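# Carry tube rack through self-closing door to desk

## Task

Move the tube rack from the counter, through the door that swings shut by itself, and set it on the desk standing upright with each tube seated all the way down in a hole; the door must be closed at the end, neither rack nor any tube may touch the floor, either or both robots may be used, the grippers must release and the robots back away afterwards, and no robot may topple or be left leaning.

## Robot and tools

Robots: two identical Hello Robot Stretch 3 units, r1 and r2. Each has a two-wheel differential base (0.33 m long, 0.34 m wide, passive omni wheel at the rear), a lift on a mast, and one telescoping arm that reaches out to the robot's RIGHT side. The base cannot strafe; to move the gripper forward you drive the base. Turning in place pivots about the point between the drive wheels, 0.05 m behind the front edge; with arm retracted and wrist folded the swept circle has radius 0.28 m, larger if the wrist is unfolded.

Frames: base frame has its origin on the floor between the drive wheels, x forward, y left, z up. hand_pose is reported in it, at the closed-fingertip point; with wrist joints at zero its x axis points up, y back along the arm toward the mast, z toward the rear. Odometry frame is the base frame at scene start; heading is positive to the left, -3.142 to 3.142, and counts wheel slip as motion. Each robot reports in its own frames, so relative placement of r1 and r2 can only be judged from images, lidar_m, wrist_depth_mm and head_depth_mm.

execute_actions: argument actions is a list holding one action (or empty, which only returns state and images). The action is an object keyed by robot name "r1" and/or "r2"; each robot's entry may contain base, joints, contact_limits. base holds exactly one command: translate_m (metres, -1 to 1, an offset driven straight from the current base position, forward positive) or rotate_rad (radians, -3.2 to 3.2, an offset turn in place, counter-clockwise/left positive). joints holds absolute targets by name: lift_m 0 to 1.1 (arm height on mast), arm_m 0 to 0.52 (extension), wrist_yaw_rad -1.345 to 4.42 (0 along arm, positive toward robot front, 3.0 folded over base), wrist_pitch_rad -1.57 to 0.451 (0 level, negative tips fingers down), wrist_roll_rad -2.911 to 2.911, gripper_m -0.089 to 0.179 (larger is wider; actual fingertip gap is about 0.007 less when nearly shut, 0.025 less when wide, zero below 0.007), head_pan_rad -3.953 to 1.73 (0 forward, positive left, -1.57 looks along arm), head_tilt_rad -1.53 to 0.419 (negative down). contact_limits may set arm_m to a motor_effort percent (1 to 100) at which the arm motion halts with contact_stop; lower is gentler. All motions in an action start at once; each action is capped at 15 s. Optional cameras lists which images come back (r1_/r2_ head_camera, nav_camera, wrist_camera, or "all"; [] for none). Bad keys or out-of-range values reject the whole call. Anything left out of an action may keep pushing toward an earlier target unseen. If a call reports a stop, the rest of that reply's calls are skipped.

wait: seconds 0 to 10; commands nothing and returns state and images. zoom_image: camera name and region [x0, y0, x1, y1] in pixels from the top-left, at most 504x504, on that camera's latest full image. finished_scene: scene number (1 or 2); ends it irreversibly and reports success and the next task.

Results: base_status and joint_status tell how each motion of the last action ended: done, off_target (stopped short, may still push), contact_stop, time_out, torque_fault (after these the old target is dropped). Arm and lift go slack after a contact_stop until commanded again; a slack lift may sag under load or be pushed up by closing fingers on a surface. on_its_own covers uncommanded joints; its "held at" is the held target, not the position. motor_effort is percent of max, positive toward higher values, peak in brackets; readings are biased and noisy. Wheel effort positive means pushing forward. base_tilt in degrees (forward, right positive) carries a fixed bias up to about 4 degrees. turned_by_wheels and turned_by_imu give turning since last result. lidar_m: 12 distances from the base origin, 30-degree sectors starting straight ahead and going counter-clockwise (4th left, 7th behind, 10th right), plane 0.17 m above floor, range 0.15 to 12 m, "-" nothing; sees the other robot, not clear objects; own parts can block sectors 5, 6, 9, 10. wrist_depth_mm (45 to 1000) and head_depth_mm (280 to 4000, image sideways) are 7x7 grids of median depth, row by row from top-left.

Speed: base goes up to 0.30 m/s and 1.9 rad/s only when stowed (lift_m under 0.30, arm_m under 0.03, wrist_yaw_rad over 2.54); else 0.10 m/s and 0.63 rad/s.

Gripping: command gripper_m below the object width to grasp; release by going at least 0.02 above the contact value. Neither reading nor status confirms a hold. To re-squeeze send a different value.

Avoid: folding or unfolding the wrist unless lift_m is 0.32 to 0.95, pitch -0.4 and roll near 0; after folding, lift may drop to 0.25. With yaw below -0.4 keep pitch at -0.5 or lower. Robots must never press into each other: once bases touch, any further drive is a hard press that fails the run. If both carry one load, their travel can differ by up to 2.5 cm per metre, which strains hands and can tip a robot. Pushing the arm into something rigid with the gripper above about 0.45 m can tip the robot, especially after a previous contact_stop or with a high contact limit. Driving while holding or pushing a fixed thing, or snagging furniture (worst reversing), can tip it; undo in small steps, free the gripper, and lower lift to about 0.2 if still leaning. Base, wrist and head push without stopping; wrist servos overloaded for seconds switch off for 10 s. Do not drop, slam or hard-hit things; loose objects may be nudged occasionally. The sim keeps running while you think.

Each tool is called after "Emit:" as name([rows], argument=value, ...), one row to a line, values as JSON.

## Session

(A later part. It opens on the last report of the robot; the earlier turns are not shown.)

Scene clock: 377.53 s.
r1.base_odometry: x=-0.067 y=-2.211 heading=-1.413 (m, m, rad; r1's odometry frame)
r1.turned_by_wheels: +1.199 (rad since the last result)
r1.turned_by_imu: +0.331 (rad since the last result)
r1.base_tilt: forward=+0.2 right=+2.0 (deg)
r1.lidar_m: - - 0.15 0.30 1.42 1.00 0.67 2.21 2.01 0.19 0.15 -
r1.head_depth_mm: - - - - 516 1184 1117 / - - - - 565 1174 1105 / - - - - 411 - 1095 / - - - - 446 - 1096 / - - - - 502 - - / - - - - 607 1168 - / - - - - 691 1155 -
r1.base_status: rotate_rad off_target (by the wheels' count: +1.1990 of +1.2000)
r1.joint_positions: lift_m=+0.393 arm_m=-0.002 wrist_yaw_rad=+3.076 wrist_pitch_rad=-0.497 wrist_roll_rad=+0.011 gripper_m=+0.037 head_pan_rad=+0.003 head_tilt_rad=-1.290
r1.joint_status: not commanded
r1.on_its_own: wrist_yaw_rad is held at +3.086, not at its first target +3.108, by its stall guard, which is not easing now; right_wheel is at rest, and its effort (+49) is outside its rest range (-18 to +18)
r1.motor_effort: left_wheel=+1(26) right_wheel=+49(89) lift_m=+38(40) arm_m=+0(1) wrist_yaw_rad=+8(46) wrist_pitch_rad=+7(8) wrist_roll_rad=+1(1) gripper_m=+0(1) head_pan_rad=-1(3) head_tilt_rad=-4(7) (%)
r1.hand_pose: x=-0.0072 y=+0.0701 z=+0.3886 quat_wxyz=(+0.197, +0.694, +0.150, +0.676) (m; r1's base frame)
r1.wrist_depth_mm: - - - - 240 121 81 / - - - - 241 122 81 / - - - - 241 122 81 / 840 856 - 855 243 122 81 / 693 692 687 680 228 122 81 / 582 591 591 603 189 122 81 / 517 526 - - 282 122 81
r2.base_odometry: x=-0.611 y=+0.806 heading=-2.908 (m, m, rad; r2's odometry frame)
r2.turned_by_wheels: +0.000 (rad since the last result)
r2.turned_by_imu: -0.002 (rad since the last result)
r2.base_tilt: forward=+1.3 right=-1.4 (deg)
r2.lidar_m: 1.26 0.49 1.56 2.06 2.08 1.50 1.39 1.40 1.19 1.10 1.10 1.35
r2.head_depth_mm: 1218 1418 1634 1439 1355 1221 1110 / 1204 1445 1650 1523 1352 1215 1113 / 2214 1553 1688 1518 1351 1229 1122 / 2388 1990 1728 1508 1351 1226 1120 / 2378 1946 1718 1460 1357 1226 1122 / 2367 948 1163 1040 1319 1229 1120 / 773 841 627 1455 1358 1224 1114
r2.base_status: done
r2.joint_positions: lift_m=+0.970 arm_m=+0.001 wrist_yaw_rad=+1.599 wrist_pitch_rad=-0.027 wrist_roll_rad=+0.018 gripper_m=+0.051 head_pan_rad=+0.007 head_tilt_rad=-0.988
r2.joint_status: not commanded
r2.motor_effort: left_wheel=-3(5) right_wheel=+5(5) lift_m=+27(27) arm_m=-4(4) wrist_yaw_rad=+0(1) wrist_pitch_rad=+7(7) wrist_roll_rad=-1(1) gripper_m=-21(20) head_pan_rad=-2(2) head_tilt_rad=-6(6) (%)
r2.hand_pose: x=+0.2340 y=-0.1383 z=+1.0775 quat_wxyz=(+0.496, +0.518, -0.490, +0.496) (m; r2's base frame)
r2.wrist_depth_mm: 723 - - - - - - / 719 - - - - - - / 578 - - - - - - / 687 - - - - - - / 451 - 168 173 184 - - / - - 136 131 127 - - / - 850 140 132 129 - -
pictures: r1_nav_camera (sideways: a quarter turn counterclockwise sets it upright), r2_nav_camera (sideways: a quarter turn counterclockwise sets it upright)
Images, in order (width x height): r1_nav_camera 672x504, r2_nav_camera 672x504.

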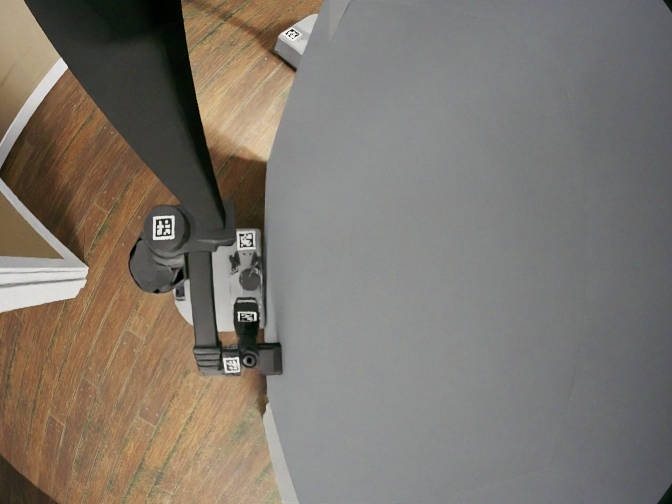

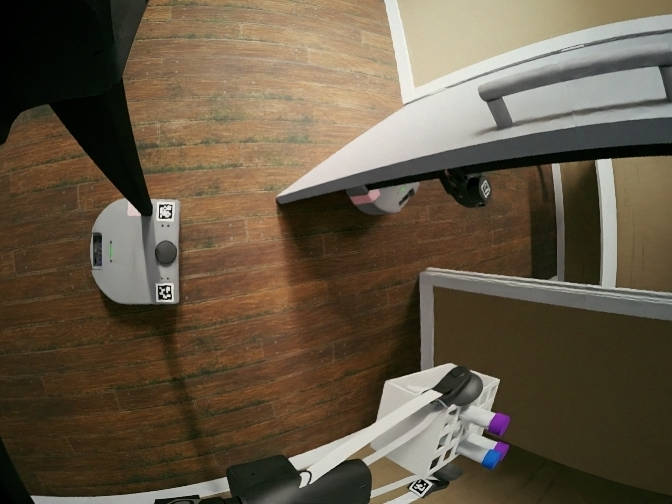

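Emit:
execute_actions([
  {"r1":{"base":{"translate_m":0.25}}},
], cameras=["r2_nav_camera"])

Scene clock: 381.57 s.
r1.base_odometry: x=-0.028 y=-2.457 heading=-1.413 (m, m, rad; r1's odometry frame)
r1.turned_by_wheels: +0.000 (rad since the last result)
r1.turned_by_imu: -0.434 (rad since the last result)
r1.base_tilt: forward=+0.0 right=+1.8 (deg)
r1.lidar_m: - - 0.15 0.20 0.91 1.57 0.97 0.85 2.39 0.20 0.15 -
r1.head_depth_mm: - - - - 674 1178 1122 / - - - - 641 1182 1104 / - - - - 616 - 1100 / - - - - 456 - 1095 / - - - - 445 - - / - - - - 567 1171 - / - - - - 555 1164 -
r1.base_status: translate_m off_target (by the wheels' count: +0.2498 of +0.2500)
r1.joint_positions: lift_m=+0.393 arm_m=-0.002 wrist_yaw_rad=+3.110 wrist_pitch_rad=-0.497 wrist_roll_rad=+0.011 gripper_m=+0.037 head_pan_rad=+0.003 head_tilt_rad=-1.290
r1.joint_status: not commanded
r1.on_its_own: wrist_yaw_rad is held at +3.086, not at its first target +3.108, by its stall guard, which is still easing; right_wheel is at rest, and its effort (+30) is outside its rest range (-18 to +18)
r1.motor_effort: left_wheel=+8(55) right_wheel=+30(62) lift_m=+36(39) arm_m=+0(0) wrist_yaw_rad=-19(19) wrist_pitch_rad=+7(8) wrist_roll_rad=+1(1) gripper_m=+0(0) head_pan_rad=-1(2) head_tilt_rad=-5(5) (%)
r1.hand_pose: x=-0.0145 y=+0.0703 z=+0.3886 quat_wxyz=(+0.186, +0.692, +0.162, +0.679) (m; r1's base frame)
r1.wrist_depth_mm: - - - - 209 111 75 / - - - - 211 111 75 / - - - - 213 112 76 / 862 865 - 818 215 113 76 / 709 692 689 680 207 114 76 / 581 591 598 593 175 114 77 / 511 520 - - 240 115 77
r2.base_odometry: x=-0.611 y=+0.806 heading=-2.908 (m, m, rad; r2's odometry frame)
r2.turned_by_wheels: +0.000 (rad since the last result)
r2.turned_by_imu: -0.001 (rad since the last result)
r2.base_tilt: forward=+1.4 right=-1.4 (deg)
r2.lidar_m: 1.26 0.78 0.55 2.06 2.08 1.51 1.39 1.40 1.19 1.10 1.11 1.35
r2.head_depth_mm: 1211 1428 1650 1446 1343 1219 1107 / 1211 1449 1677 1531 1341 1221 1115 / 2256 1562 1703 1511 1346 1221 1128 / 2389 2000 1717 1526 1354 1221 1130 / 2373 1994 1729 1510 1353 1220 1135 / 2405 1994 1714 1405 1348 1235 1123 / 2427 2007 1425 1329 1361 1223 1121
r2.base_status: not commanded
r2.joint_positions: lift_m=+0.970 arm_m=+0.001 wrist_yaw_rad=+1.599 wrist_pitch_rad=-0.027 wrist_roll_rad=+0.018 gripper_m=+0.051 head_pan_rad=+0.007 head_tilt_rad=-0.988
r2.joint_status: not commanded
r2.motor_effort: left_wheel=-3(3) right_wheel=+4(5) lift_m=+27(27) arm_m=-4(4) wrist_yaw_rad=+0(0) wrist_pitch_rad=+8(7) wrist_roll_rad=-1(1) gripper_m=-22(21) head_pan_rad=-3(3) head_tilt_rad=-6(5) (%)
r2.hand_pose: x=+0.2340 y=-0.1383 z=+1.0775 quat_wxyz=(+0.496, +0.518, -0.490, +0.496) (m; r2's base frame)
r2.wrist_depth_mm: - - - - - - - / - - - - - - - / - - - - - - - / - - - - - - - / - - 167 173 184 - - / 803 - 136 131 127 - - / 750 - 140 133 128 - -
pictures: r2_nav_camera (sideways: a quarter turn counterclockwise sets it upright)
Images, in order (width x height): r2_nav_camera 672x504.

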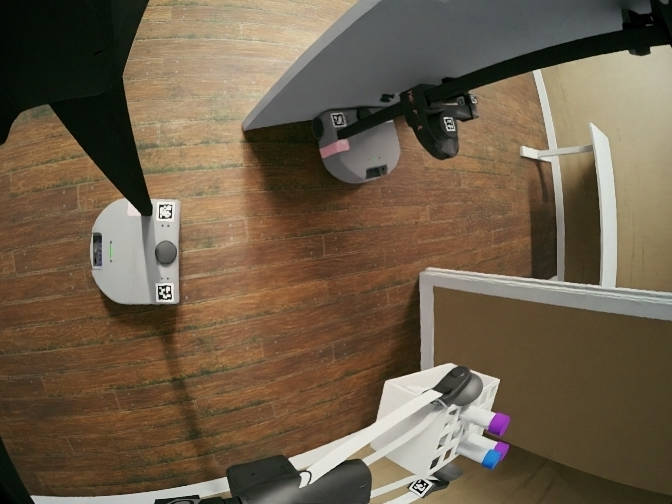

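It pushes. More.

Emit:
execute_actions([
  {"r1":{"base":{"translate_m":0.3}}},
], cameras=["r2_nav_camera"])

Scene clock: 385.90 s.
r1.base_odometry: x=+0.020 y=-2.753 heading=-1.413 (m, m, rad; r1's odometry frame)
r1.turned_by_wheels: +0.000 (rad since the last result)
r1.turned_by_imu: -0.201 (rad since the last result)
r1.base_tilt: forward=+0.0 right=+1.9 (deg)
r1.lidar_m: - - 0.15 0.20 0.96 1.72 1.64 0.92 2.29 0.21 0.15 -
r1.head_depth_mm: - - - - 701 1181 1121 / - - - - 654 1174 1104 / - - - - 622 - 1097 / - - - - 457 - 1089 / - - - - 441 - - / - - - - 555 1175 - / - - - - 540 1166 -
r1.base_status: translate_m off_target (by the wheels' count: +0.2997 of +0.3000)
r1.joint_positions: lift_m=+0.393 arm_m=-0.002 wrist_yaw_rad=+3.094 wrist_pitch_rad=-0.497 wrist_roll_rad=+0.013 gripper_m=+0.037 head_pan_rad=+0.000 head_tilt_rad=-1.290
r1.joint_status: not commanded
r1.on_its_own: wrist_yaw_rad is held at +3.086, not at its first target +3.108, by its stall guard, which is not easing now; left_wheel is at rest, and its effort (+29) is outside its rest range (-18 to +18); right_wheel is at rest, and its effort (+38) is outside its rest range (-18 to +18)
r1.motor_effort: left_wheel=+29(66) right_wheel=+38(78) lift_m=+38(42) arm_m=-1(2) wrist_yaw_rad=-6(19) wrist_pitch_rad=+7(9) wrist_roll_rad=+0(1) gripper_m=+0(0) head_pan_rad=+0(2) head_tilt_rad=-5(6) (%)
r1.hand_pose: x=-0.0111 y=+0.0701 z=+0.3885 quat_wxyz=(+0.191, +0.693, +0.157, +0.677) (m; r1's base frame)
r1.wrist_depth_mm: - - - - 193 104 72 / - 980 - - 195 106 72 / 959 856 - - 200 107 73 / 847 842 852 828 203 108 73 / 684 707 693 671 195 109 74 / 595 601 587 595 166 109 74 / 507 521 - - 244 111 74
r2.base_odometry: x=-0.611 y=+0.806 heading=-2.908 (m, m, rad; r2's odometry frame)
r2.turned_by_wheels: +0.000 (rad since the last result)
r2.turned_by_imu: -0.001 (rad since the last result)
r2.base_tilt: forward=+1.4 right=-1.3 (deg)
r2.lidar_m: 1.26 0.82 0.70 2.06 2.08 1.51 1.38 1.40 1.19 1.10 1.10 1.35
r2.head_depth_mm: 1215 1424 1649 1449 1350 1228 1114 / 1208 1441 1666 1508 1361 1227 1106 / 2240 1546 1688 1530 1352 1223 1130 / 2376 2004 1717 1524 1351 1222 1127 / 2382 1983 1714 1524 1359 1222 1135 / 2387 2003 1731 1503 1364 1224 1115 / 2376 2019 1713 1334 1359 1223 1127
r2.base_status: not commanded
r2.joint_positions: lift_m=+0.970 arm_m=+0.001 wrist_yaw_rad=+1.599 wrist_pitch_rad=-0.027 wrist_roll_rad=+0.018 gripper_m=+0.051 head_pan_rad=+0.007 head_tilt_rad=-0.988
r2.joint_status: not commanded
r2.motor_effort: left_wheel=-3(3) right_wheel=+5(4) lift_m=+27(27) arm_m=-4(4) wrist_yaw_rad=+0(1) wrist_pitch_rad=+7(7) wrist_roll_rad=-1(1) gripper_m=-21(20) head_pan_rad=-2(3) head_tilt_rad=-6(6) (%)
r2.hand_pose: x=+0.2340 y=-0.1383 z=+1.0775 quat_wxyz=(+0.496, +0.518, -0.490, +0.496) (m; r2's base frame)
r2.wrist_depth_mm: - - - - - - - / - - - - - - - / - - - - - - - / - - - - - - - / - - 167 173 185 - - / 972 - 136 131 127 - - / 835 - 140 132 128 - -
pictures: r2_nav_camera (sideways: a quarter turn counterclockwise sets it upright)
Images, in order (width x height): r2_nav_camera 672x504.

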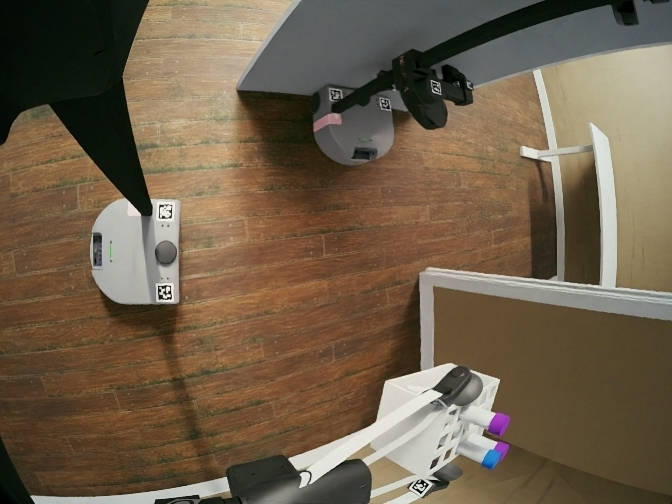

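Better gap now. Aim slightly left and go.

Emit:
execute_actions([
  {"r2":{"base":{"rotate_rad":0.12}},"r1":{"base":{"translate_m":0.15}}},
], cameras=[])

Emit:
execute_actions([
  {"r2":{"base":{"translate_m":0.6}}},
], cameras=["r2_nav_camera"])

Scene clock: 389.00 s.
r1.base_odometry: x=+0.043 y=-2.901 heading=-1.413 (m, m, rad; r1's odometry frame)
r1.turned_by_wheels: +0.000 (rad since the last result)
r1.turned_by_imu: -0.001 (rad since the last result)
r1.base_tilt: forward=-0.1 right=+1.8 (deg)
r1.lidar_m: - - 0.15 0.20 0.97 1.72 1.65 0.92 2.29 0.21 0.15 -
r1.head_depth_mm: - - - - 758 1184 1116 / - - - - 698 1177 1108 / - - - - 657 - 1105 / - - - - 477 - 1096 / - - - - 459 - - / - - - - 581 1172 - / - - - - 560 1161 -
r1.base_status: translate_m off_target (by the wheels' count: +0.1497 of +0.1500)
r1.joint_positions: lift_m=+0.393 arm_m=-0.002 wrist_yaw_rad=+3.095 wrist_pitch_rad=-0.497 wrist_roll_rad=+0.013 gripper_m=+0.037 head_pan_rad=+0.000 head_tilt_rad=-1.291
r1.joint_status: not commanded
r1.on_its_own: wrist_yaw_rad is held at +3.086, not at its first target +3.108, by its stall guard, which is not easing now; left_wheel is at rest, and its effort (+32) is outside its rest range (-18 to +18); right_wheel is at rest, and its effort (+34) is outside its rest range (-18 to +18)
r1.motor_effort: left_wheel=+32(65) right_wheel=+34(91) lift_m=+33(39) arm_m=-1(1) wrist_yaw_rad=-6(12) wrist_pitch_rad=+7(8) wrist_roll_rad=+0(1) gripper_m=+0(0) head_pan_rad=+0(0) head_tilt_rad=-4(6) (%)
r1.hand_pose: x=-0.0113 y=+0.0701 z=+0.3887 quat_wxyz=(+0.191, +0.693, +0.157, +0.677) (m; r1's base frame)
r1.wrist_depth_mm: - - - - 193 105 72 / - 962 - - 196 106 72 / 975 870 - - 199 107 73 / 855 861 839 807 203 108 73 / 696 701 693 677 194 109 74 / 588 598 611 592 166 109 74 / 513 532 - - 245 110 74
r2.base_odometry: x=-0.611 y=+0.806 heading=-2.788 (m, m, rad; r2's odometry frame)
r2.turned_by_wheels: +0.120 (rad since the last result)
r2.turned_by_imu: +0.121 (rad since the last result)
r2.base_tilt: forward=+1.4 right=-1.4 (deg)
r2.lidar_m: 1.26 0.83 0.70 2.06 2.00 1.44 1.39 1.43 1.14 1.10 1.13 1.29
r2.head_depth_mm: 1157 1357 1574 1442 1346 1221 1112 / 2357 1529 1651 1512 1357 1216 1115 / 2380 1980 1721 1522 1359 1221 1132 / 2359 2006 1730 1513 1347 1230 1124 / 2329 2017 1719 1523 1361 1222 1130 / 2391 2004 1711 1411 1343 1225 1119 / 2398 2009 1431 1355 1364 1220 1115
r2.base_status: done
r2.joint_positions: lift_m=+0.970 arm_m=+0.001 wrist_yaw_rad=+1.599 wrist_pitch_rad=-0.027 wrist_roll_rad=+0.018 gripper_m=+0.051 head_pan_rad=+0.007 head_tilt_rad=-0.988
r2.joint_status: not commanded
r2.motor_effort: left_wheel=-3(7) right_wheel=+5(9) lift_m=+27(27) arm_m=-4(4) wrist_yaw_rad=-1(1) wrist_pitch_rad=+7(7) wrist_roll_rad=-1(1) gripper_m=-21(22) head_pan_rad=-3(3) head_tilt_rad=-6(6) (%)
r2.hand_pose: x=+0.2340 y=-0.1383 z=+1.0775 quat_wxyz=(+0.496, +0.518, -0.490, +0.496) (m; r2's base frame)
r2.wrist_depth_mm: 892 - - - - - - / 901 - - - - - - / 894 - - - - - - / 885 - - - - - - / 877 - 167 174 185 - - / 831 - 137 131 127 - - / 749 - 139 132 128 - -
pictures: none
No camera images: the call's "cameras" was empty. Leave "cameras" out to get every camera's image.

Scene clock: 395.97 s.
r1.base_odometry: x=+0.043 y=-2.901 heading=-1.413 (m, m, rad; r1's odometry frame)
r1.turned_by_wheels: +0.000 (rad since the last result)
r1.turned_by_imu: +0.000 (rad since the last result)
r1.base_tilt: forward=+0.2 right=+1.8 (deg)
r1.lidar_m: - - 0.15 0.20 2.28 0.50 1.65 0.92 2.29 0.21 0.15 -
r1.head_depth_mm: - - - - 754 1184 1116 / - - - - 698 1171 1106 / - - - - 656 - 1095 / - - - - 476 - 1096 / - - - - 459 - - / - - - - 580 1175 - / - - - - 560 1160 -
r1.base_status: not commanded
r1.joint_positions: lift_m=+0.393 arm_m=-0.002 wrist_yaw_rad=+3.095 wrist_pitch_rad=-0.497 wrist_roll_rad=+0.013 gripper_m=+0.037 head_pan_rad=+0.000 head_tilt_rad=-1.291
r1.joint_status: not commanded
r1.on_its_own: wrist_yaw_rad is held at +3.086, not at its first target +3.108, by its stall guard, which is not easing now; left_wheel is at rest, and its effort (+32) is outside its rest range (-18 to +18); right_wheel is at rest, and its effort (+34) is outside its rest range (-18 to +18)
r1.motor_effort: left_wheel=+32(32) right_wheel=+34(34) lift_m=+33(33) arm_m=-1(1) wrist_yaw_rad=-7(7) wrist_pitch_rad=+7(7) wrist_roll_rad=+0(0) gripper_m=+0(0) head_pan_rad=+0(0) head_tilt_rad=-4(4) (%)
r1.hand_pose: x=-0.0113 y=+0.0701 z=+0.3887 quat_wxyz=(+0.191, +0.693, +0.157, +0.677) (m; r1's base frame)
r1.wrist_depth_mm: - - - - 191 105 72 / - - - - 196 106 72 / - - - - 200 106 73 / 850 866 829 816 202 108 73 / 496 702 699 689 194 109 74 / 458 594 597 598 166 109 74 / 455 531 - - 244 110 74
r2.base_odometry: x=-1.174 y=+0.598 heading=-2.788 (m, m, rad; r2's odometry frame)
r2.turned_by_wheels: +0.000 (rad since the last result)
r2.turned_by_imu: +0.000 (rad since the last result)
r2.base_tilt: forward=+1.3 right=-1.3 (deg)
r2.lidar_m: 2.36 0.94 0.59 0.49 0.65 2.07 1.98 1.57 1.13 1.09 0.92 0.69
r2.head_depth_mm: 2287 1994 1757 1046 1328 1220 1112 / 2357 2006 1711 1465 1352 1228 1113 / 2383 1998 1728 1517 1344 1223 1124 / 2385 2020 1724 1519 1356 1226 1125 / 2391 2005 1719 1520 1358 1225 1128 / 2270 2006 1736 1512 1359 1209 1120 / 2384 1996 1724 1522 1362 1098 1084
r2.base_status: done
r2.joint_positions: lift_m=+0.970 arm_m=+0.001 wrist_yaw_rad=+1.599 wrist_pitch_rad=-0.027 wrist_roll_rad=+0.018 gripper_m=+0.051 head_pan_rad=+0.007 head_tilt_rad=-0.988
r2.joint_status: not commanded
r2.motor_effort: left_wheel=-3(5) right_wheel=+4(9) lift_m=+27(27) arm_m=-4(4) wrist_yaw_rad=+1(0) wrist_pitch_rad=+7(8) wrist_roll_rad=-1(1) gripper_m=-21(21) head_pan_rad=-3(1) head_tilt_rad=-5(6) (%)
r2.hand_pose: x=+0.2340 y=-0.1383 z=+1.0775 quat_wxyz=(+0.496, +0.518, -0.490, +0.496) (m; r2's base frame)
r2.wrist_depth_mm: - - - - 527 523 518 / - - - - 547 540 531 / - - - - 552 552 545 / - - - - 572 582 578 / - - 167 172 185 592 596 / - - 137 131 127 604 610 / - - 140 132 128 645 631
pictures: r2_nav_camera (sideways: a quarter turn counterclockwise sets it upright)
Images, in order (width x height): r2_nav_camera 672x504.

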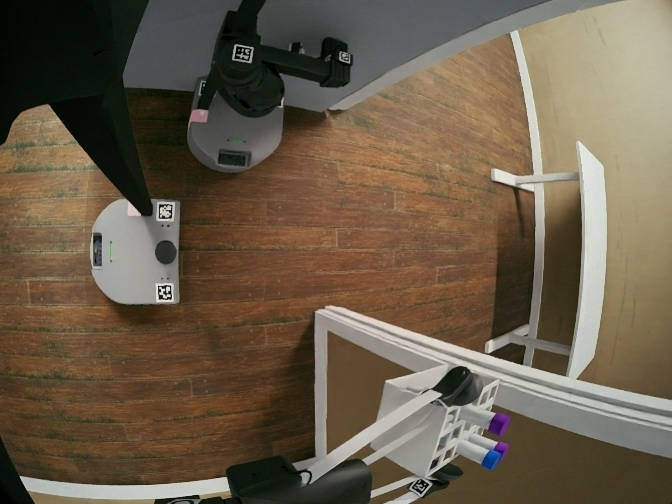

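Emit:
execute_actions([
  {"r2":{"base":{"translate_m":0.5}}},
], cameras=["r2_nav_camera"])

Scene clock: 402.40 s.
r1.base_odometry: x=+0.043 y=-2.901 heading=-1.413 (m, m, rad; r1's odometry frame)
r1.turned_by_wheels: +0.000 (rad since the last result)
r1.turned_by_imu: +0.000 (rad since the last result)
r1.base_tilt: forward=+0.1 right=+2.1 (deg)
r1.lidar_m: - - 0.15 0.20 2.27 1.71 1.65 0.46 2.28 0.21 0.15 -
r1.head_depth_mm: - - - - 756 1179 1124 / - - - - 697 1174 1106 / - - - - 658 - 1099 / - - - - 476 - 1097 / - - - - 459 - - / - - - - 580 1170 - / - - - - 560 1158 -
r1.base_status: not commanded
r1.joint_positions: lift_m=+0.393 arm_m=-0.002 wrist_yaw_rad=+3.095 wrist_pitch_rad=-0.497 wrist_roll_rad=+0.013 gripper_m=+0.037 head_pan_rad=+0.000 head_tilt_rad=-1.291
r1.joint_status: not commanded
r1.on_its_own: wrist_yaw_rad is held at +3.086, not at its first target +3.108, by its stall guard, which is not easing now; left_wheel is at rest, and its effort (+32) is outside its rest range (-18 to +18); right_wheel is at rest, and its effort (+34) is outside its rest range (-18 to +18)
r1.motor_effort: left_wheel=+32(32) right_wheel=+34(34) lift_m=+33(33) arm_m=-1(1) wrist_yaw_rad=-7(7) wrist_pitch_rad=+7(7) wrist_roll_rad=+0(1) gripper_m=+0(0) head_pan_rad=+0(0) head_tilt_rad=-5(4) (%)
r1.hand_pose: x=-0.0113 y=+0.0701 z=+0.3887 quat_wxyz=(+0.191, +0.693, +0.157, +0.677) (m; r1's base frame)
r1.wrist_depth_mm: - - - - 193 105 72 / - - - - 195 106 72 / - - - - 197 107 73 / 855 849 845 812 201 108 73 / 701 707 699 684 195 109 74 / 584 598 601 593 166 110 74 / 511 522 - - 244 110 74
r2.base_odometry: x=-1.643 y=+0.425 heading=-2.788 (m, m, rad; r2's odometry frame)
r2.turned_by_wheels: +0.000 (rad since the last result)
r2.turned_by_imu: -0.001 (rad since the last result)
r2.base_tilt: forward=+1.4 right=-1.4 (deg)
r2.lidar_m: 2.29 1.88 0.68 0.62 0.63 0.89 2.48 1.56 1.12 0.59 0.29 0.36
r2.head_depth_mm: 2193 2005 1795 1442 1350 816 1077 / 2198 1984 1731 1515 1362 1215 1115 / 2187 2000 1722 1510 1354 1220 1131 / 2171 1999 1720 1517 1350 1230 1130 / 2205 2017 1718 1532 1362 1226 1125 / 2155 1956 1727 1523 1352 1218 1118 / 2211 2018 1720 1519 1353 1223 1120
r2.base_status: done
r2.joint_positions: lift_m=+0.970 arm_m=+0.001 wrist_yaw_rad=+1.599 wrist_pitch_rad=-0.027 wrist_roll_rad=+0.018 gripper_m=+0.051 head_pan_rad=+0.007 head_tilt_rad=-0.988
r2.joint_status: not commanded
r2.motor_effort: left_wheel=-3(2) right_wheel=+5(10) lift_m=+27(27) arm_m=-4(4) wrist_yaw_rad=+0(1) wrist_pitch_rad=+7(8) wrist_roll_rad=-1(1) gripper_m=-21(21) head_pan_rad=-2(3) head_tilt_rad=-6(5) (%)
r2.hand_pose: x=+0.2340 y=-0.1383 z=+1.0775 quat_wxyz=(+0.496, +0.518, -0.490, +0.496) (m; r2's base frame)
r2.wrist_depth_mm: - - - - - - 143 / - - - - - - 127 / - - - - - - 127 / - - - - - - 127 / - - 167 173 185 - 128 / - - 137 131 127 193 128 / - - 140 132 128 - 129
pictures: r2_nav_camera (sideways: a quarter turn counterclockwise sets it upright)
Images, in order (width x height): r2_nav_camera 672x504.

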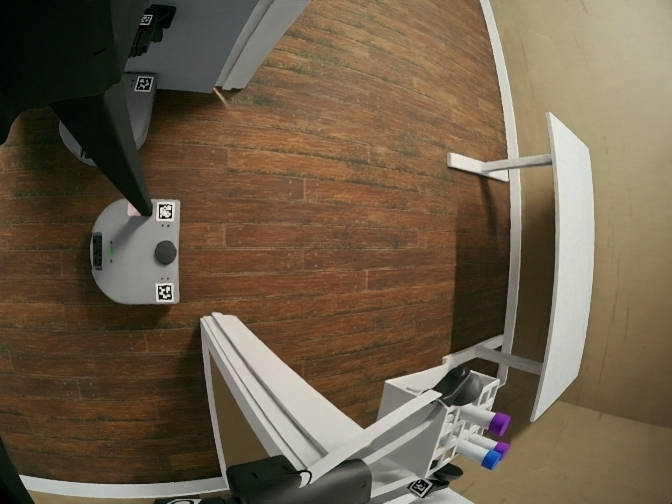

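Rack close to jamb; veer left a touch.

Emit:
execute_actions([
  {"r2":{"base":{"rotate_rad":0.12}}},
], cameras=[])

Emit:
execute_actions([
  {"r2":{"base":{"translate_m":0.9},"joints":{"head_tilt_rad":-0.6}}},
], cameras=["r2_nav_camera"])

Scene clock: 404.00 s.
r1.base_odometry: x=+0.043 y=-2.901 heading=-1.413 (m, m, rad; r1's odometry frame)
r1.turned_by_wheels: +0.000 (rad since the last result)
r1.turned_by_imu: +0.000 (rad since the last result)
r1.base_tilt: forward=+0.1 right=+1.8 (deg)
r1.lidar_m: - - 0.15 0.20 2.28 1.72 1.65 0.46 2.29 0.21 0.15 -
r1.head_depth_mm: - - - - 758 1185 1116 / - - - - 698 1174 1110 / - - - - 656 - 1099 / - - - - 477 - 1094 / - - - - 459 - - / - - - - 580 1169 - / - - - - 560 1163 -
r1.base_status: not commanded
r1.joint_positions: lift_m=+0.393 arm_m=-0.002 wrist_yaw_rad=+3.095 wrist_pitch_rad=-0.497 wrist_roll_rad=+0.013 gripper_m=+0.037 head_pan_rad=+0.000 head_tilt_rad=-1.291
r1.joint_status: not commanded
r1.on_its_own: wrist_yaw_rad is held at +3.086, not at its first target +3.108, by its stall guard, which is not easing now; left_wheel is at rest, and its effort (+32) is outside its rest range (-18 to +18); right_wheel is at rest, and its effort (+34) is outside its rest range (-18 to +18)
r1.motor_effort: left_wheel=+32(32) right_wheel=+34(34) lift_m=+33(33) arm_m=-1(1) wrist_yaw_rad=-7(7) wrist_pitch_rad=+8(7) wrist_roll_rad=+0(0) gripper_m=+0(0) head_pan_rad=+0(0) head_tilt_rad=-4(4) (%)
r1.hand_pose: x=-0.0113 y=+0.0701 z=+0.3887 quat_wxyz=(+0.191, +0.693, +0.157, +0.677) (m; r1's base frame)
r1.wrist_depth_mm: - - - - 192 105 72 / - - - - 196 106 72 / - - - - 199 107 73 / 860 851 890 817 202 108 73 / 700 689 690 675 194 109 74 / 585 582 593 599 165 110 74 / 513 518 - - 246 110 74
r2.base_odometry: x=-1.643 y=+0.425 heading=-2.669 (m, m, rad; r2's odometry frame)
r2.turned_by_wheels: +0.120 (rad since the last result)
r2.turned_by_imu: +0.121 (rad since the last result)
r2.base_tilt: forward=+1.3 right=-1.4 (deg)
r2.lidar_m: 1.88 2.46 0.63 0.62 0.60 2.52 2.48 1.39 1.09 0.41 0.29 1.72
r2.head_depth_mm: 2154 1976 1777 1439 1353 1200 1032 / 2197 1981 1704 1513 1356 1221 1106 / 2199 1995 1728 1526 1354 1218 1135 / 2189 2007 1719 1504 1355 1218 1126 / 2192 1996 1714 1534 1359 1227 1132 / 2246 1977 1730 1530 1353 1228 1114 / 2250 2026 1732 1521 1354 1225 1114
r2.base_status: done
r2.joint_positions: lift_m=+0.970 arm_m=+0.001 wrist_yaw_rad=+1.599 wrist_pitch_rad=-0.027 wrist_roll_rad=+0.018 gripper_m=+0.051 head_pan_rad=+0.007 head_tilt_rad=-0.988
r2.joint_status: not commanded
r2.motor_effort: left_wheel=-3(3) right_wheel=+5(10) lift_m=+27(27) arm_m=-4(4) wrist_yaw_rad=+1(1) wrist_pitch_rad=+7(7) wrist_roll_rad=-1(1) gripper_m=-21(21) head_pan_rad=-2(3) head_tilt_rad=-6(6) (%)
r2.hand_pose: x=+0.2340 y=-0.1383 z=+1.0775 quat_wxyz=(+0.496, +0.518, -0.490, +0.496) (m; r2's base frame)
r2.wrist_depth_mm: - - - - - - - / - - - - - - - / - - - - - - - / - - - - - - - / - - 167 174 184 - - / - - 136 131 127 - - / - - 139 132 128 - -
pictures: none
No camera images: the call's "cameras" was empty. Leave "cameras" out to get every camera's image.

Scene clock: 413.97 s.
r1.base_odometry: x=+0.043 y=-2.901 heading=-1.413 (m, m, rad; r1's odometry frame)
r1.turned_by_wheels: +0.000 (rad since the last result)
r1.turned_by_imu: +0.000 (rad since the last result)
r1.base_tilt: forward=+0.1 right=+2.1 (deg)
r1.lidar_m: - - 0.15 0.20 2.28 1.71 1.65 0.92 1.10 0.21 0.15 -
r1.head_depth_mm: - - - - 755 1180 1117 / - - - - 697 1172 1107 / - - - - 658 - 1097 / - - - - 477 - 1093 / - - - - 459 - - / - - - - 579 1171 - / - - - - 560 1164 -
r1.base_status: not commanded
r1.joint_positions: lift_m=+0.393 arm_m=-0.002 wrist_yaw_rad=+3.095 wrist_pitch_rad=-0.497 wrist_roll_rad=+0.013 gripper_m=+0.037 head_pan_rad=+0.000 head_tilt_rad=-1.291
r1.joint_status: not commanded
r1.on_its_own: wrist_yaw_rad is held at +3.086, not at its first target +3.108, by its stall guard, which is not easing now; left_wheel is at rest, and its effort (+32) is outside its rest range (-18 to +18); right_wheel is at rest, and its effort (+34) is outside its rest range (-18 to +18)
r1.motor_effort: left_wheel=+32(32) right_wheel=+34(34) lift_m=+33(33) arm_m=-1(1) wrist_yaw_rad=-7(7) wrist_pitch_rad=+7(8) wrist_roll_rad=+0(1) gripper_m=+0(0) head_pan_rad=+0(0) head_tilt_rad=-4(4) (%)
r1.hand_pose: x=-0.0113 y=+0.0701 z=+0.3887 quat_wxyz=(+0.191, +0.693, +0.157, +0.677) (m; r1's base frame)
r1.wrist_depth_mm: - - - - 193 105 72 / - - - - 196 106 72 / - - - - 199 107 73 / 853 853 848 822 203 108 73 / 710 700 695 669 193 109 74 / 585 592 595 594 166 109 74 / 507 527 - - 244 110 74
r2.base_odometry: x=-2.445 y=+0.015 heading=-2.669 (m, m, rad; r2's odometry frame)
r2.turned_by_wheels: +0.000 (rad since the last result)
r2.turned_by_imu: -0.001 (rad since the last result)
r2.base_tilt: forward=+1.3 right=-1.4 (deg)
r2.lidar_m: 1.40 1.00 2.23 1.77 0.85 0.89 3.31 0.71 1.01 1.17 1.21 1.23
r2.head_depth_mm: 1144 1257 1321 975 370 1384 1234 / 1155 1277 1323 972 824 1451 1237 / 1170 1296 1323 972 824 1448 1241 / 1193 1322 1311 972 821 1450 1225 / 1206 1344 1318 970 845 1446 1227 / 1232 1377 1317 974 847 1403 1235 / 1245 1402 1491 972 1598 1443 1225
r2.base_status: done
r2.joint_positions: lift_m=+0.970 arm_m=+0.001 wrist_yaw_rad=+1.599 wrist_pitch_rad=-0.027 wrist_roll_rad=+0.018 gripper_m=+0.051 head_pan_rad=+0.007 head_tilt_rad=-0.606
r2.joint_status: all done
r2.motor_effort: left_wheel=-3(4) right_wheel=+4(10) lift_m=+27(27) arm_m=-4(4) wrist_yaw_rad=+0(1) wrist_pitch_rad=+7(7) wrist_roll_rad=-1(1) gripper_m=-21(21) head_pan_rad=-3(2) head_tilt_rad=+2(23) (%)
r2.hand_pose: x=+0.2340 y=-0.1383 z=+1.0775 quat_wxyz=(+0.496, +0.518, -0.490, +0.496) (m; r2's base frame)
r2.wrist_depth_mm: - - - - - - - / - - - - - - - / - - - - - - - / - - - - - - - / - - 168 173 184 - - / - 844 137 131 127 864 793 / 715 677 139 132 129 634 630
pictures: r2_nav_camera (sideways: a quarter turn counterclockwise sets it upright)
Images, in order (width x height): r2_nav_camera 672x504.

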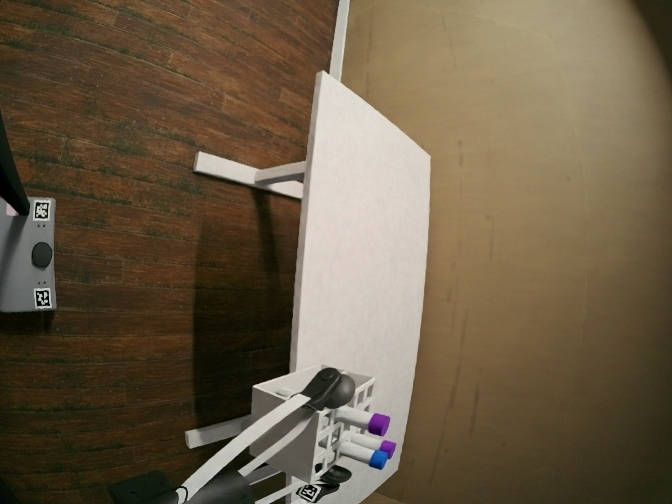

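Emit:
execute_actions([
  {"r2":{"base":{"translate_m":0.4},"joints":{"lift_m":0.75}},"r1":{"base":{"translate_m":-0.5}}},
])

Scene clock: 420.70 s.
r1.base_odometry: x=-0.036 y=-2.407 heading=-1.413 (m, m, rad; r1's odometry frame)
r1.turned_by_wheels: +0.000 (rad since the last result)
r1.turned_by_imu: +0.002 (rad since the last result)
r1.base_tilt: forward=+0.1 right=+2.0 (deg)
r1.lidar_m: 0.16 0.15 0.15 0.18 1.66 1.20 1.15 0.60 0.53 1.46 2.63 0.26
r1.head_depth_mm: 318 471 1076 1325 1250 1181 1117 / - 366 660 1309 1250 1178 1108 / - 318 471 1096 1237 - 1096 / - - 365 659 1228 - 1094 / - - 318 470 1003 - - / - - - 365 647 1161 - / - - - 319 468 1059 -
r1.base_status: done
r1.joint_positions: lift_m=+0.393 arm_m=-0.002 wrist_yaw_rad=+3.088 wrist_pitch_rad=-0.497 wrist_roll_rad=+0.013 gripper_m=+0.037 head_pan_rad=+0.000 head_tilt_rad=-1.291
r1.joint_status: not commanded
r1.on_its_own: wrist_yaw_rad is held at +3.086, not at its first target +3.108, by its stall guard, which is not easing now
r1.motor_effort: left_wheel=-3(22) right_wheel=+4(32) lift_m=+34(33) arm_m=-1(1) wrist_yaw_rad=-1(6) wrist_pitch_rad=+6(8) wrist_roll_rad=+0(0) gripper_m=+1(0) head_pan_rad=+0(0) head_tilt_rad=-4(5) (%)
r1.hand_pose: x=-0.0098 y=+0.0701 z=+0.3887 quat_wxyz=(+0.193, +0.694, +0.154, +0.676) (m; r1's base frame)
r1.wrist_depth_mm: - - - 243 189 155 131 / - - - 267 203 164 137 / - - - 295 220 175 146 / 860 865 - 333 243 188 153 / 708 713 693 379 259 203 163 / 584 589 596 460 268 220 174 / 515 526 - - 349 238 186
r2.base_odometry: x=-2.801 y=-0.167 heading=-2.669 (m, m, rad; r2's odometry frame)
r2.turned_by_wheels: +0.000 (rad since the last result)
r2.turned_by_imu: -0.001 (rad since the last result)
r2.base_tilt: forward=+1.3 right=-1.3 (deg)
r2.lidar_m: 1.00 0.64 1.60 2.55 1.33 1.15 1.10 1.09 1.23 1.22 0.97 1.01
r2.head_depth_mm: 796 887 993 980 773 638 418 / 814 900 1010 977 775 639 500 / 825 916 1031 974 770 641 545 / 839 935 1051 980 773 641 544 / 848 948 1063 977 774 638 544 / 863 962 1094 977 772 638 544 / 875 984 1109 969 770 638 544
r2.base_status: done
r2.joint_positions: lift_m=+0.750 arm_m=+0.001 wrist_yaw_rad=+1.599 wrist_pitch_rad=-0.028 wrist_roll_rad=+0.018 gripper_m=+0.051 head_pan_rad=+0.007 head_tilt_rad=-0.606
r2.joint_status: all done
r2.motor_effort: left_wheel=-3(5) right_wheel=+5(11) lift_m=+21(23) arm_m=-4(4) wrist_yaw_rad=-2(1) wrist_pitch_rad=+8(8) wrist_roll_rad=-1(1) gripper_m=-20(22) head_pan_rad=-3(2) head_tilt_rad=+2(2) (%)
r2.hand_pose: x=+0.2340 y=-0.1383 z=+0.8576 quat_wxyz=(+0.496, +0.518, -0.490, +0.495) (m; r2's base frame)
r2.wrist_depth_mm: 992 973 894 881 846 808 769 / - - 956 906 876 827 805 / - - - 951 891 865 822 / - - 984 832 800 871 815 / 571 570 167 173 184 540 531 / 402 419 137 131 127 408 385 / 315 311 140 132 128 300 299
pictures: r1_head_camera (sideways: a quarter turn clockwise sets it upright), r1_nav_camera (sideways: a quarter turn counterclockwise sets it upright), r1_wrist_camera, r2_head_camera (sideways: a quarter turn clockwise sets it upright), r2_nav_camera (sideways: a quarter turn counterclockwise sets it upright), r2_wrist_camera
Images, in order (width x height): r1_head_camera 896x504, r1_nav_camera 672x504, r1_wrist_camera 644x364, r2_head_camera 896x504, r2_nav_camera 672x504, r2_wrist_camera 644x364.

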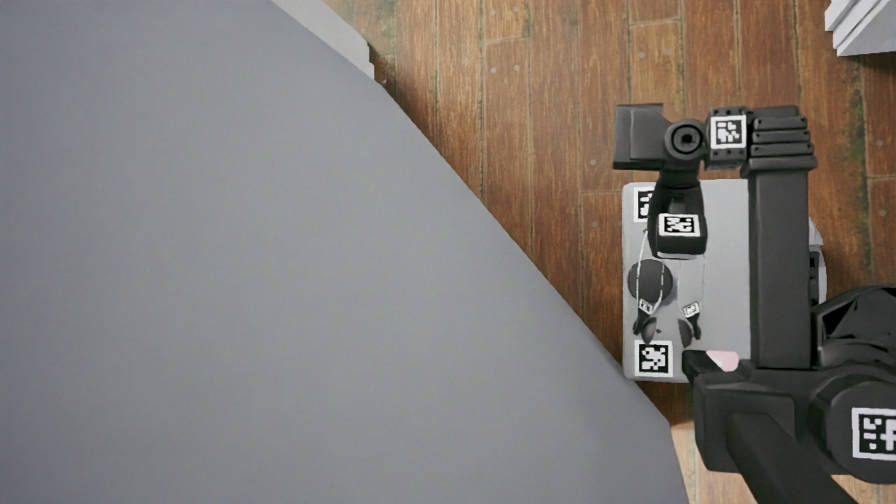

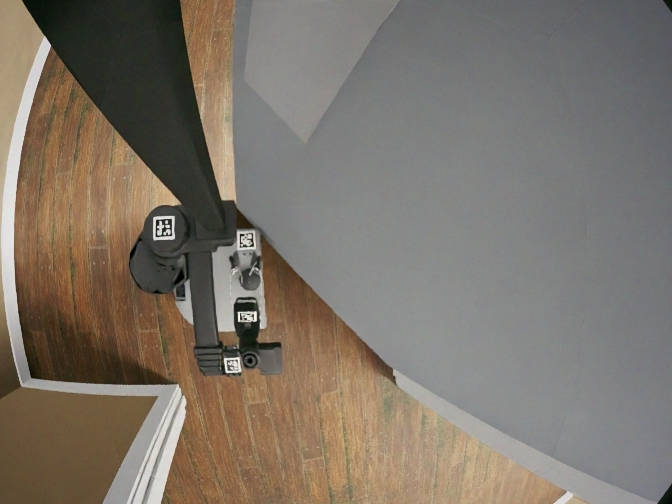

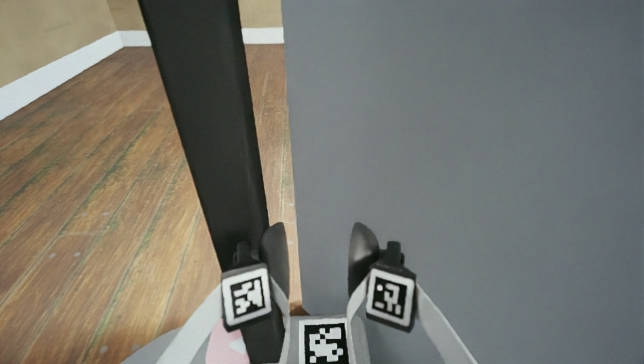

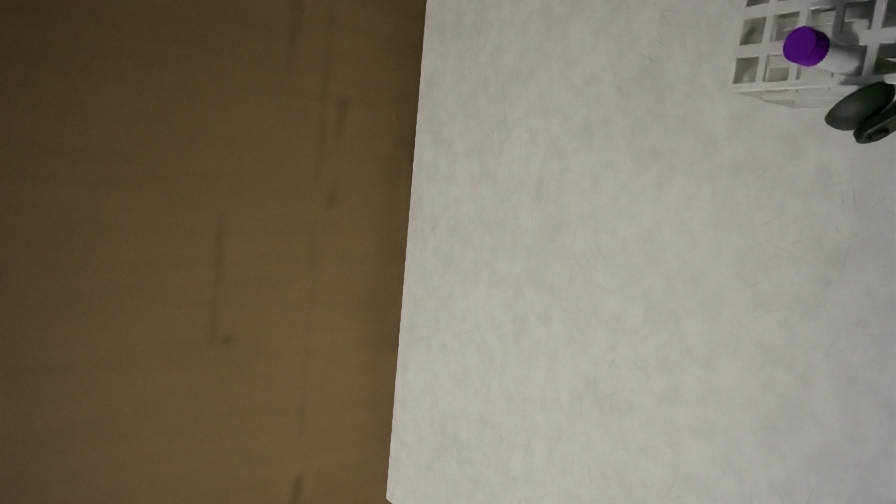

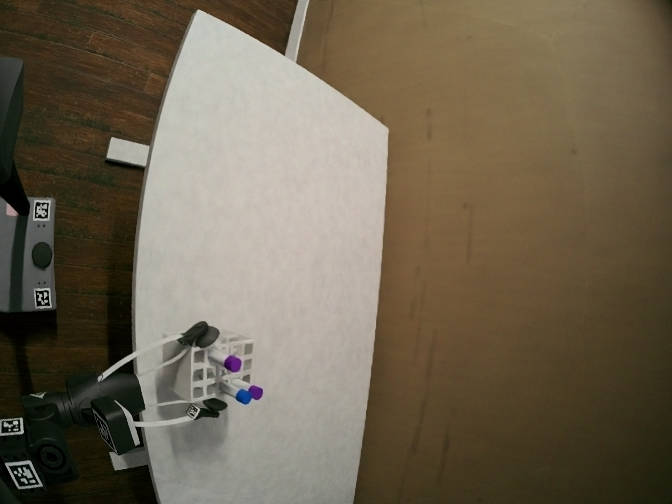

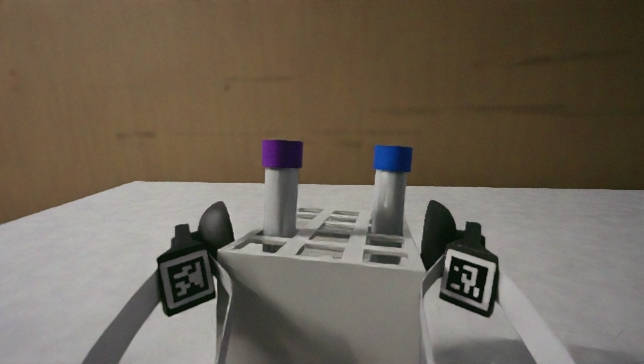

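Emit:
execute_actions([
  {"r2":{"base":{"translate_m":0.1},"joints":{"lift_m":0.70}},"r1":{"base":{"rotate_rad":-0.35}}},
], cameras=["r2_wrist_camera"])

Emit:
execute_actions([
  {"r2":{"joints":{"lift_m":0.62}},"r1":{"base":{"translate_m":-0.9}}},
], cameras=["r2_wrist_camera","r1_nav_camera"])

Scene clock: 424.00 s.
r1.base_odometry: x=-0.036 y=-2.407 heading=-1.762 (m, m, rad; r1's odometry frame)
r1.turned_by_wheels: -0.349 (rad since the last result)
r1.turned_by_imu: -0.340 (rad since the last result)
r1.base_tilt: forward=+0.1 right=+1.9 (deg)
r1.lidar_m: 0.23 0.18 0.17 0.18 0.25 1.42 1.16 1.02 0.53 0.55 1.56 0.60
r1.head_depth_mm: 1586 1519 1408 1323 1251 1176 1124 / 685 1062 1408 1316 1247 1181 1107 / 472 692 1282 1307 1240 - 1103 / 362 481 713 1277 1233 - 1088 / 302 368 490 730 1211 - - / - 304 373 500 743 1035 - / - - 308 379 508 695 -
r1.base_status: rotate_rad off_target (by the wheels' count: -0.3489 of -0.3500)
r1.joint_positions: lift_m=+0.393 arm_m=-0.002 wrist_yaw_rad=+3.088 wrist_pitch_rad=-0.497 wrist_roll_rad=+0.013 gripper_m=+0.037 head_pan_rad=+0.000 head_tilt_rad=-1.291
r1.joint_status: not commanded
r1.on_its_own: wrist_yaw_rad is held at +3.086, not at its first target +3.108, by its stall guard, which is not easing now; left_wheel is at rest, and its effort (+27) is outside its rest range (-18 to +18)
r1.motor_effort: left_wheel=+27(33) right_wheel=-3(7) lift_m=+34(33) arm_m=-1(1) wrist_yaw_rad=-1(1) wrist_pitch_rad=+7(8) wrist_roll_rad=+0(0) gripper_m=+0(0) head_pan_rad=+0(0) head_tilt_rad=-4(4) (%)
r1.hand_pose: x=-0.0098 y=+0.0701 z=+0.3887 quat_wxyz=(+0.193, +0.694, +0.154, +0.676) (m; r1's base frame)
r1.wrist_depth_mm: - - 242 217 190 168 151 / - - 265 238 206 182 162 / - - - 265 226 197 173 / 855 850 - 300 251 215 186 / 686 694 682 346 274 235 203 / 589 584 595 404 298 262 222 / 507 518 - - 384 295 246
r2.base_odometry: x=-2.890 y=-0.212 heading=-2.669 (m, m, rad; r2's odometry frame)
r2.turned_by_wheels: +0.000 (rad since the last result)
r2.turned_by_imu: -0.001 (rad since the last result)
r2.base_tilt: forward=+1.3 right=-1.4 (deg)
r2.lidar_m: 0.90 0.55 1.44 2.54 1.45 1.23 1.18 1.20 1.24 1.22 0.93 0.92
r2.head_depth_mm: 715 792 889 956 775 641 472 / 728 807 899 968 773 641 513 / 738 824 920 986 774 640 545 / 750 837 935 977 771 640 545 / 761 848 958 969 771 639 545 / 773 862 975 972 772 637 545 / 784 874 996 973 770 638 543
r2.base_status: done
r2.joint_positions: lift_m=+0.700 arm_m=+0.001 wrist_yaw_rad=+1.599 wrist_pitch_rad=-0.028 wrist_roll_rad=+0.018 gripper_m=+0.051 head_pan_rad=+0.007 head_tilt_rad=-0.606
r2.joint_status: all done
r2.motor_effort: left_wheel=-3(3) right_wheel=+5(10) lift_m=+21(19) arm_m=-4(4) wrist_yaw_rad=+0(0) wrist_pitch_rad=+8(8) wrist_roll_rad=-1(1) gripper_m=-21(20) head_pan_rad=-3(2) head_tilt_rad=+2(2) (%)
r2.hand_pose: x=+0.2340 y=-0.1383 z=+0.8075 quat_wxyz=(+0.496, +0.519, -0.490, +0.495) (m; r2's base frame)
r2.wrist_depth_mm: 895 852 817 773 751 719 686 / 922 878 824 794 747 736 700 / 964 921 867 825 791 767 718 / 989 734 714 617 594 661 655 / 431 425 167 173 184 408 404 / 306 313 136 130 127 308 290 / 237 232 140 132 128 227 228
pictures: r2_wrist_camera
Images, in order (width x height): r2_wrist_camera 644x364.

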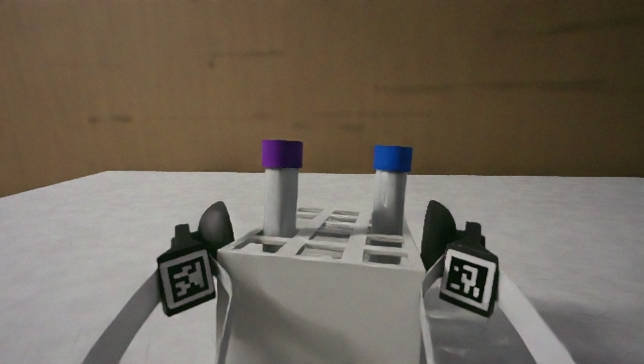

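Scene clock: 434.23 s.
r1.base_odometry: x=+0.135 y=-1.524 heading=-1.761 (m, m, rad; r1's odometry frame)
r1.turned_by_wheels: +0.000 (rad since the last result)
r1.turned_by_imu: +0.003 (rad since the last result)
r1.base_tilt: forward=+0.0 right=+1.8 (deg)
r1.lidar_m: 1.26 2.82 2.32 1.89 0.77 0.39 0.32 0.32 0.35 0.55 0.73 0.80
r1.head_depth_mm: 1064 1180 1318 1323 1250 1182 794 / 1276 1439 1406 1316 1246 1178 845 / 1551 1490 1400 1319 1245 - 893 / 1590 1491 1393 1304 1237 - 985 / 1585 1479 1384 1297 1227 - - / 1581 1471 1378 1294 1224 1174 - / 1565 1466 1364 1283 1220 1162 -
r1.base_status: done
r1.joint_positions: lift_m=+0.393 arm_m=-0.002 wrist_yaw_rad=+3.088 wrist_pitch_rad=-0.497 wrist_roll_rad=+0.013 gripper_m=+0.037 head_pan_rad=+0.000 head_tilt_rad=-1.291
r1.joint_status: not commanded
r1.on_its_own: wrist_yaw_rad is held at +3.086, not at its first target +3.108, by its stall guard, which is not easing now
r1.motor_effort: left_wheel=+1(20) right_wheel=-4(9) lift_m=+33(33) arm_m=-1(1) wrist_yaw_rad=-1(1) wrist_pitch_rad=+7(7) wrist_roll_rad=+0(0) gripper_m=+0(0) head_pan_rad=+0(0) head_tilt_rad=-5(4) (%)
r1.hand_pose: x=-0.0098 y=+0.0701 z=+0.3887 quat_wxyz=(+0.193, +0.694, +0.154, +0.676) (m; r1's base frame)
r1.wrist_depth_mm: 823 - - - - - - / 718 - - - - - - / 668 - - - - - - / 591 860 - 843 842 833 869 / 558 693 702 705 715 696 695 / 502 592 597 587 595 603 587 / 463 526 - - 496 522 507
r2.base_odometry: x=-2.890 y=-0.212 heading=-2.669 (m, m, rad; r2's odometry frame)
r2.turned_by_wheels: +0.000 (rad since the last result)
r2.turned_by_imu: -0.011 (rad since the last result)
r2.base_tilt: forward=+1.3 right=-1.4 (deg)
r2.lidar_m: 0.90 0.56 1.42 2.54 1.46 1.22 1.19 1.19 1.24 1.22 0.93 0.92
r2.head_depth_mm: 718 797 889 951 777 642 474 / 731 811 906 976 777 639 531 / 738 820 920 990 773 642 549 / 752 832 937 974 773 641 544 / 761 842 952 975 771 642 545 / 770 860 972 978 771 637 544 / 782 876 991 976 770 640 545
r2.base_status: not commanded
r2.joint_positions: lift_m=+0.647 arm_m=+0.000 wrist_yaw_rad=+1.601 wrist_pitch_rad=+0.046 wrist_roll_rad=+0.010 gripper_m=+0.051 head_pan_rad=+0.007 head_tilt_rad=-0.604
r2.joint_status: lift_m contact_stop (moved -0.053 of -0.080)
r2.on_its_own: lift_m is slack since a contact_stop, until your next command for it (your +0.620 is given up)
r2.motor_effort: left_wheel=-1(10) right_wheel=-1(31) lift_m=+23(27) arm_m=-2(4) wrist_yaw_rad=-1(2) wrist_pitch_rad=-14(35) wrist_roll_rad=+4(5) gripper_m=-16(21) head_pan_rad=-3(3) head_tilt_rad=+1(2) (%)
r2.hand_pose: x=+0.2356 y=-0.1378 z=+0.7734 quat_wxyz=(+0.479, +0.498, -0.506, +0.516) (m; r2's base frame)
r2.wrist_depth_mm: 929 865 835 784 759 740 713 / 938 873 851 814 783 756 720 / 955 928 876 808 792 766 730 / 960 763 753 230 517 759 736 / 374 370 142 135 128 365 364 / 247 254 144 137 130 258 241 / 185 184 151 140 136 181 181
pictures: r1_nav_camera (sideways: a quarter turn counterclockwise sets it upright), r2_wrist_camera
Images, in order (width x height): r1_nav_camera 672x504, r2_wrist_camera 644x364.

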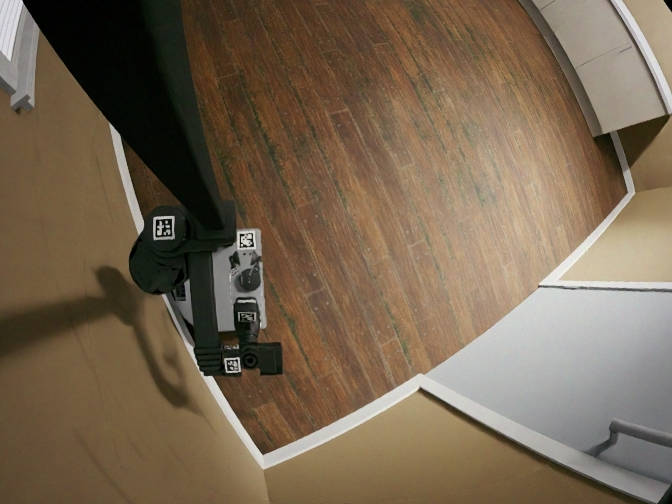

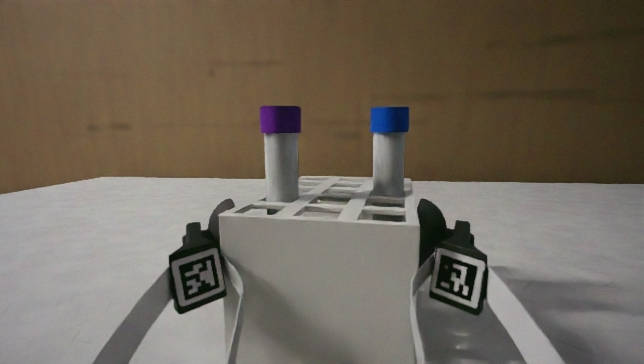

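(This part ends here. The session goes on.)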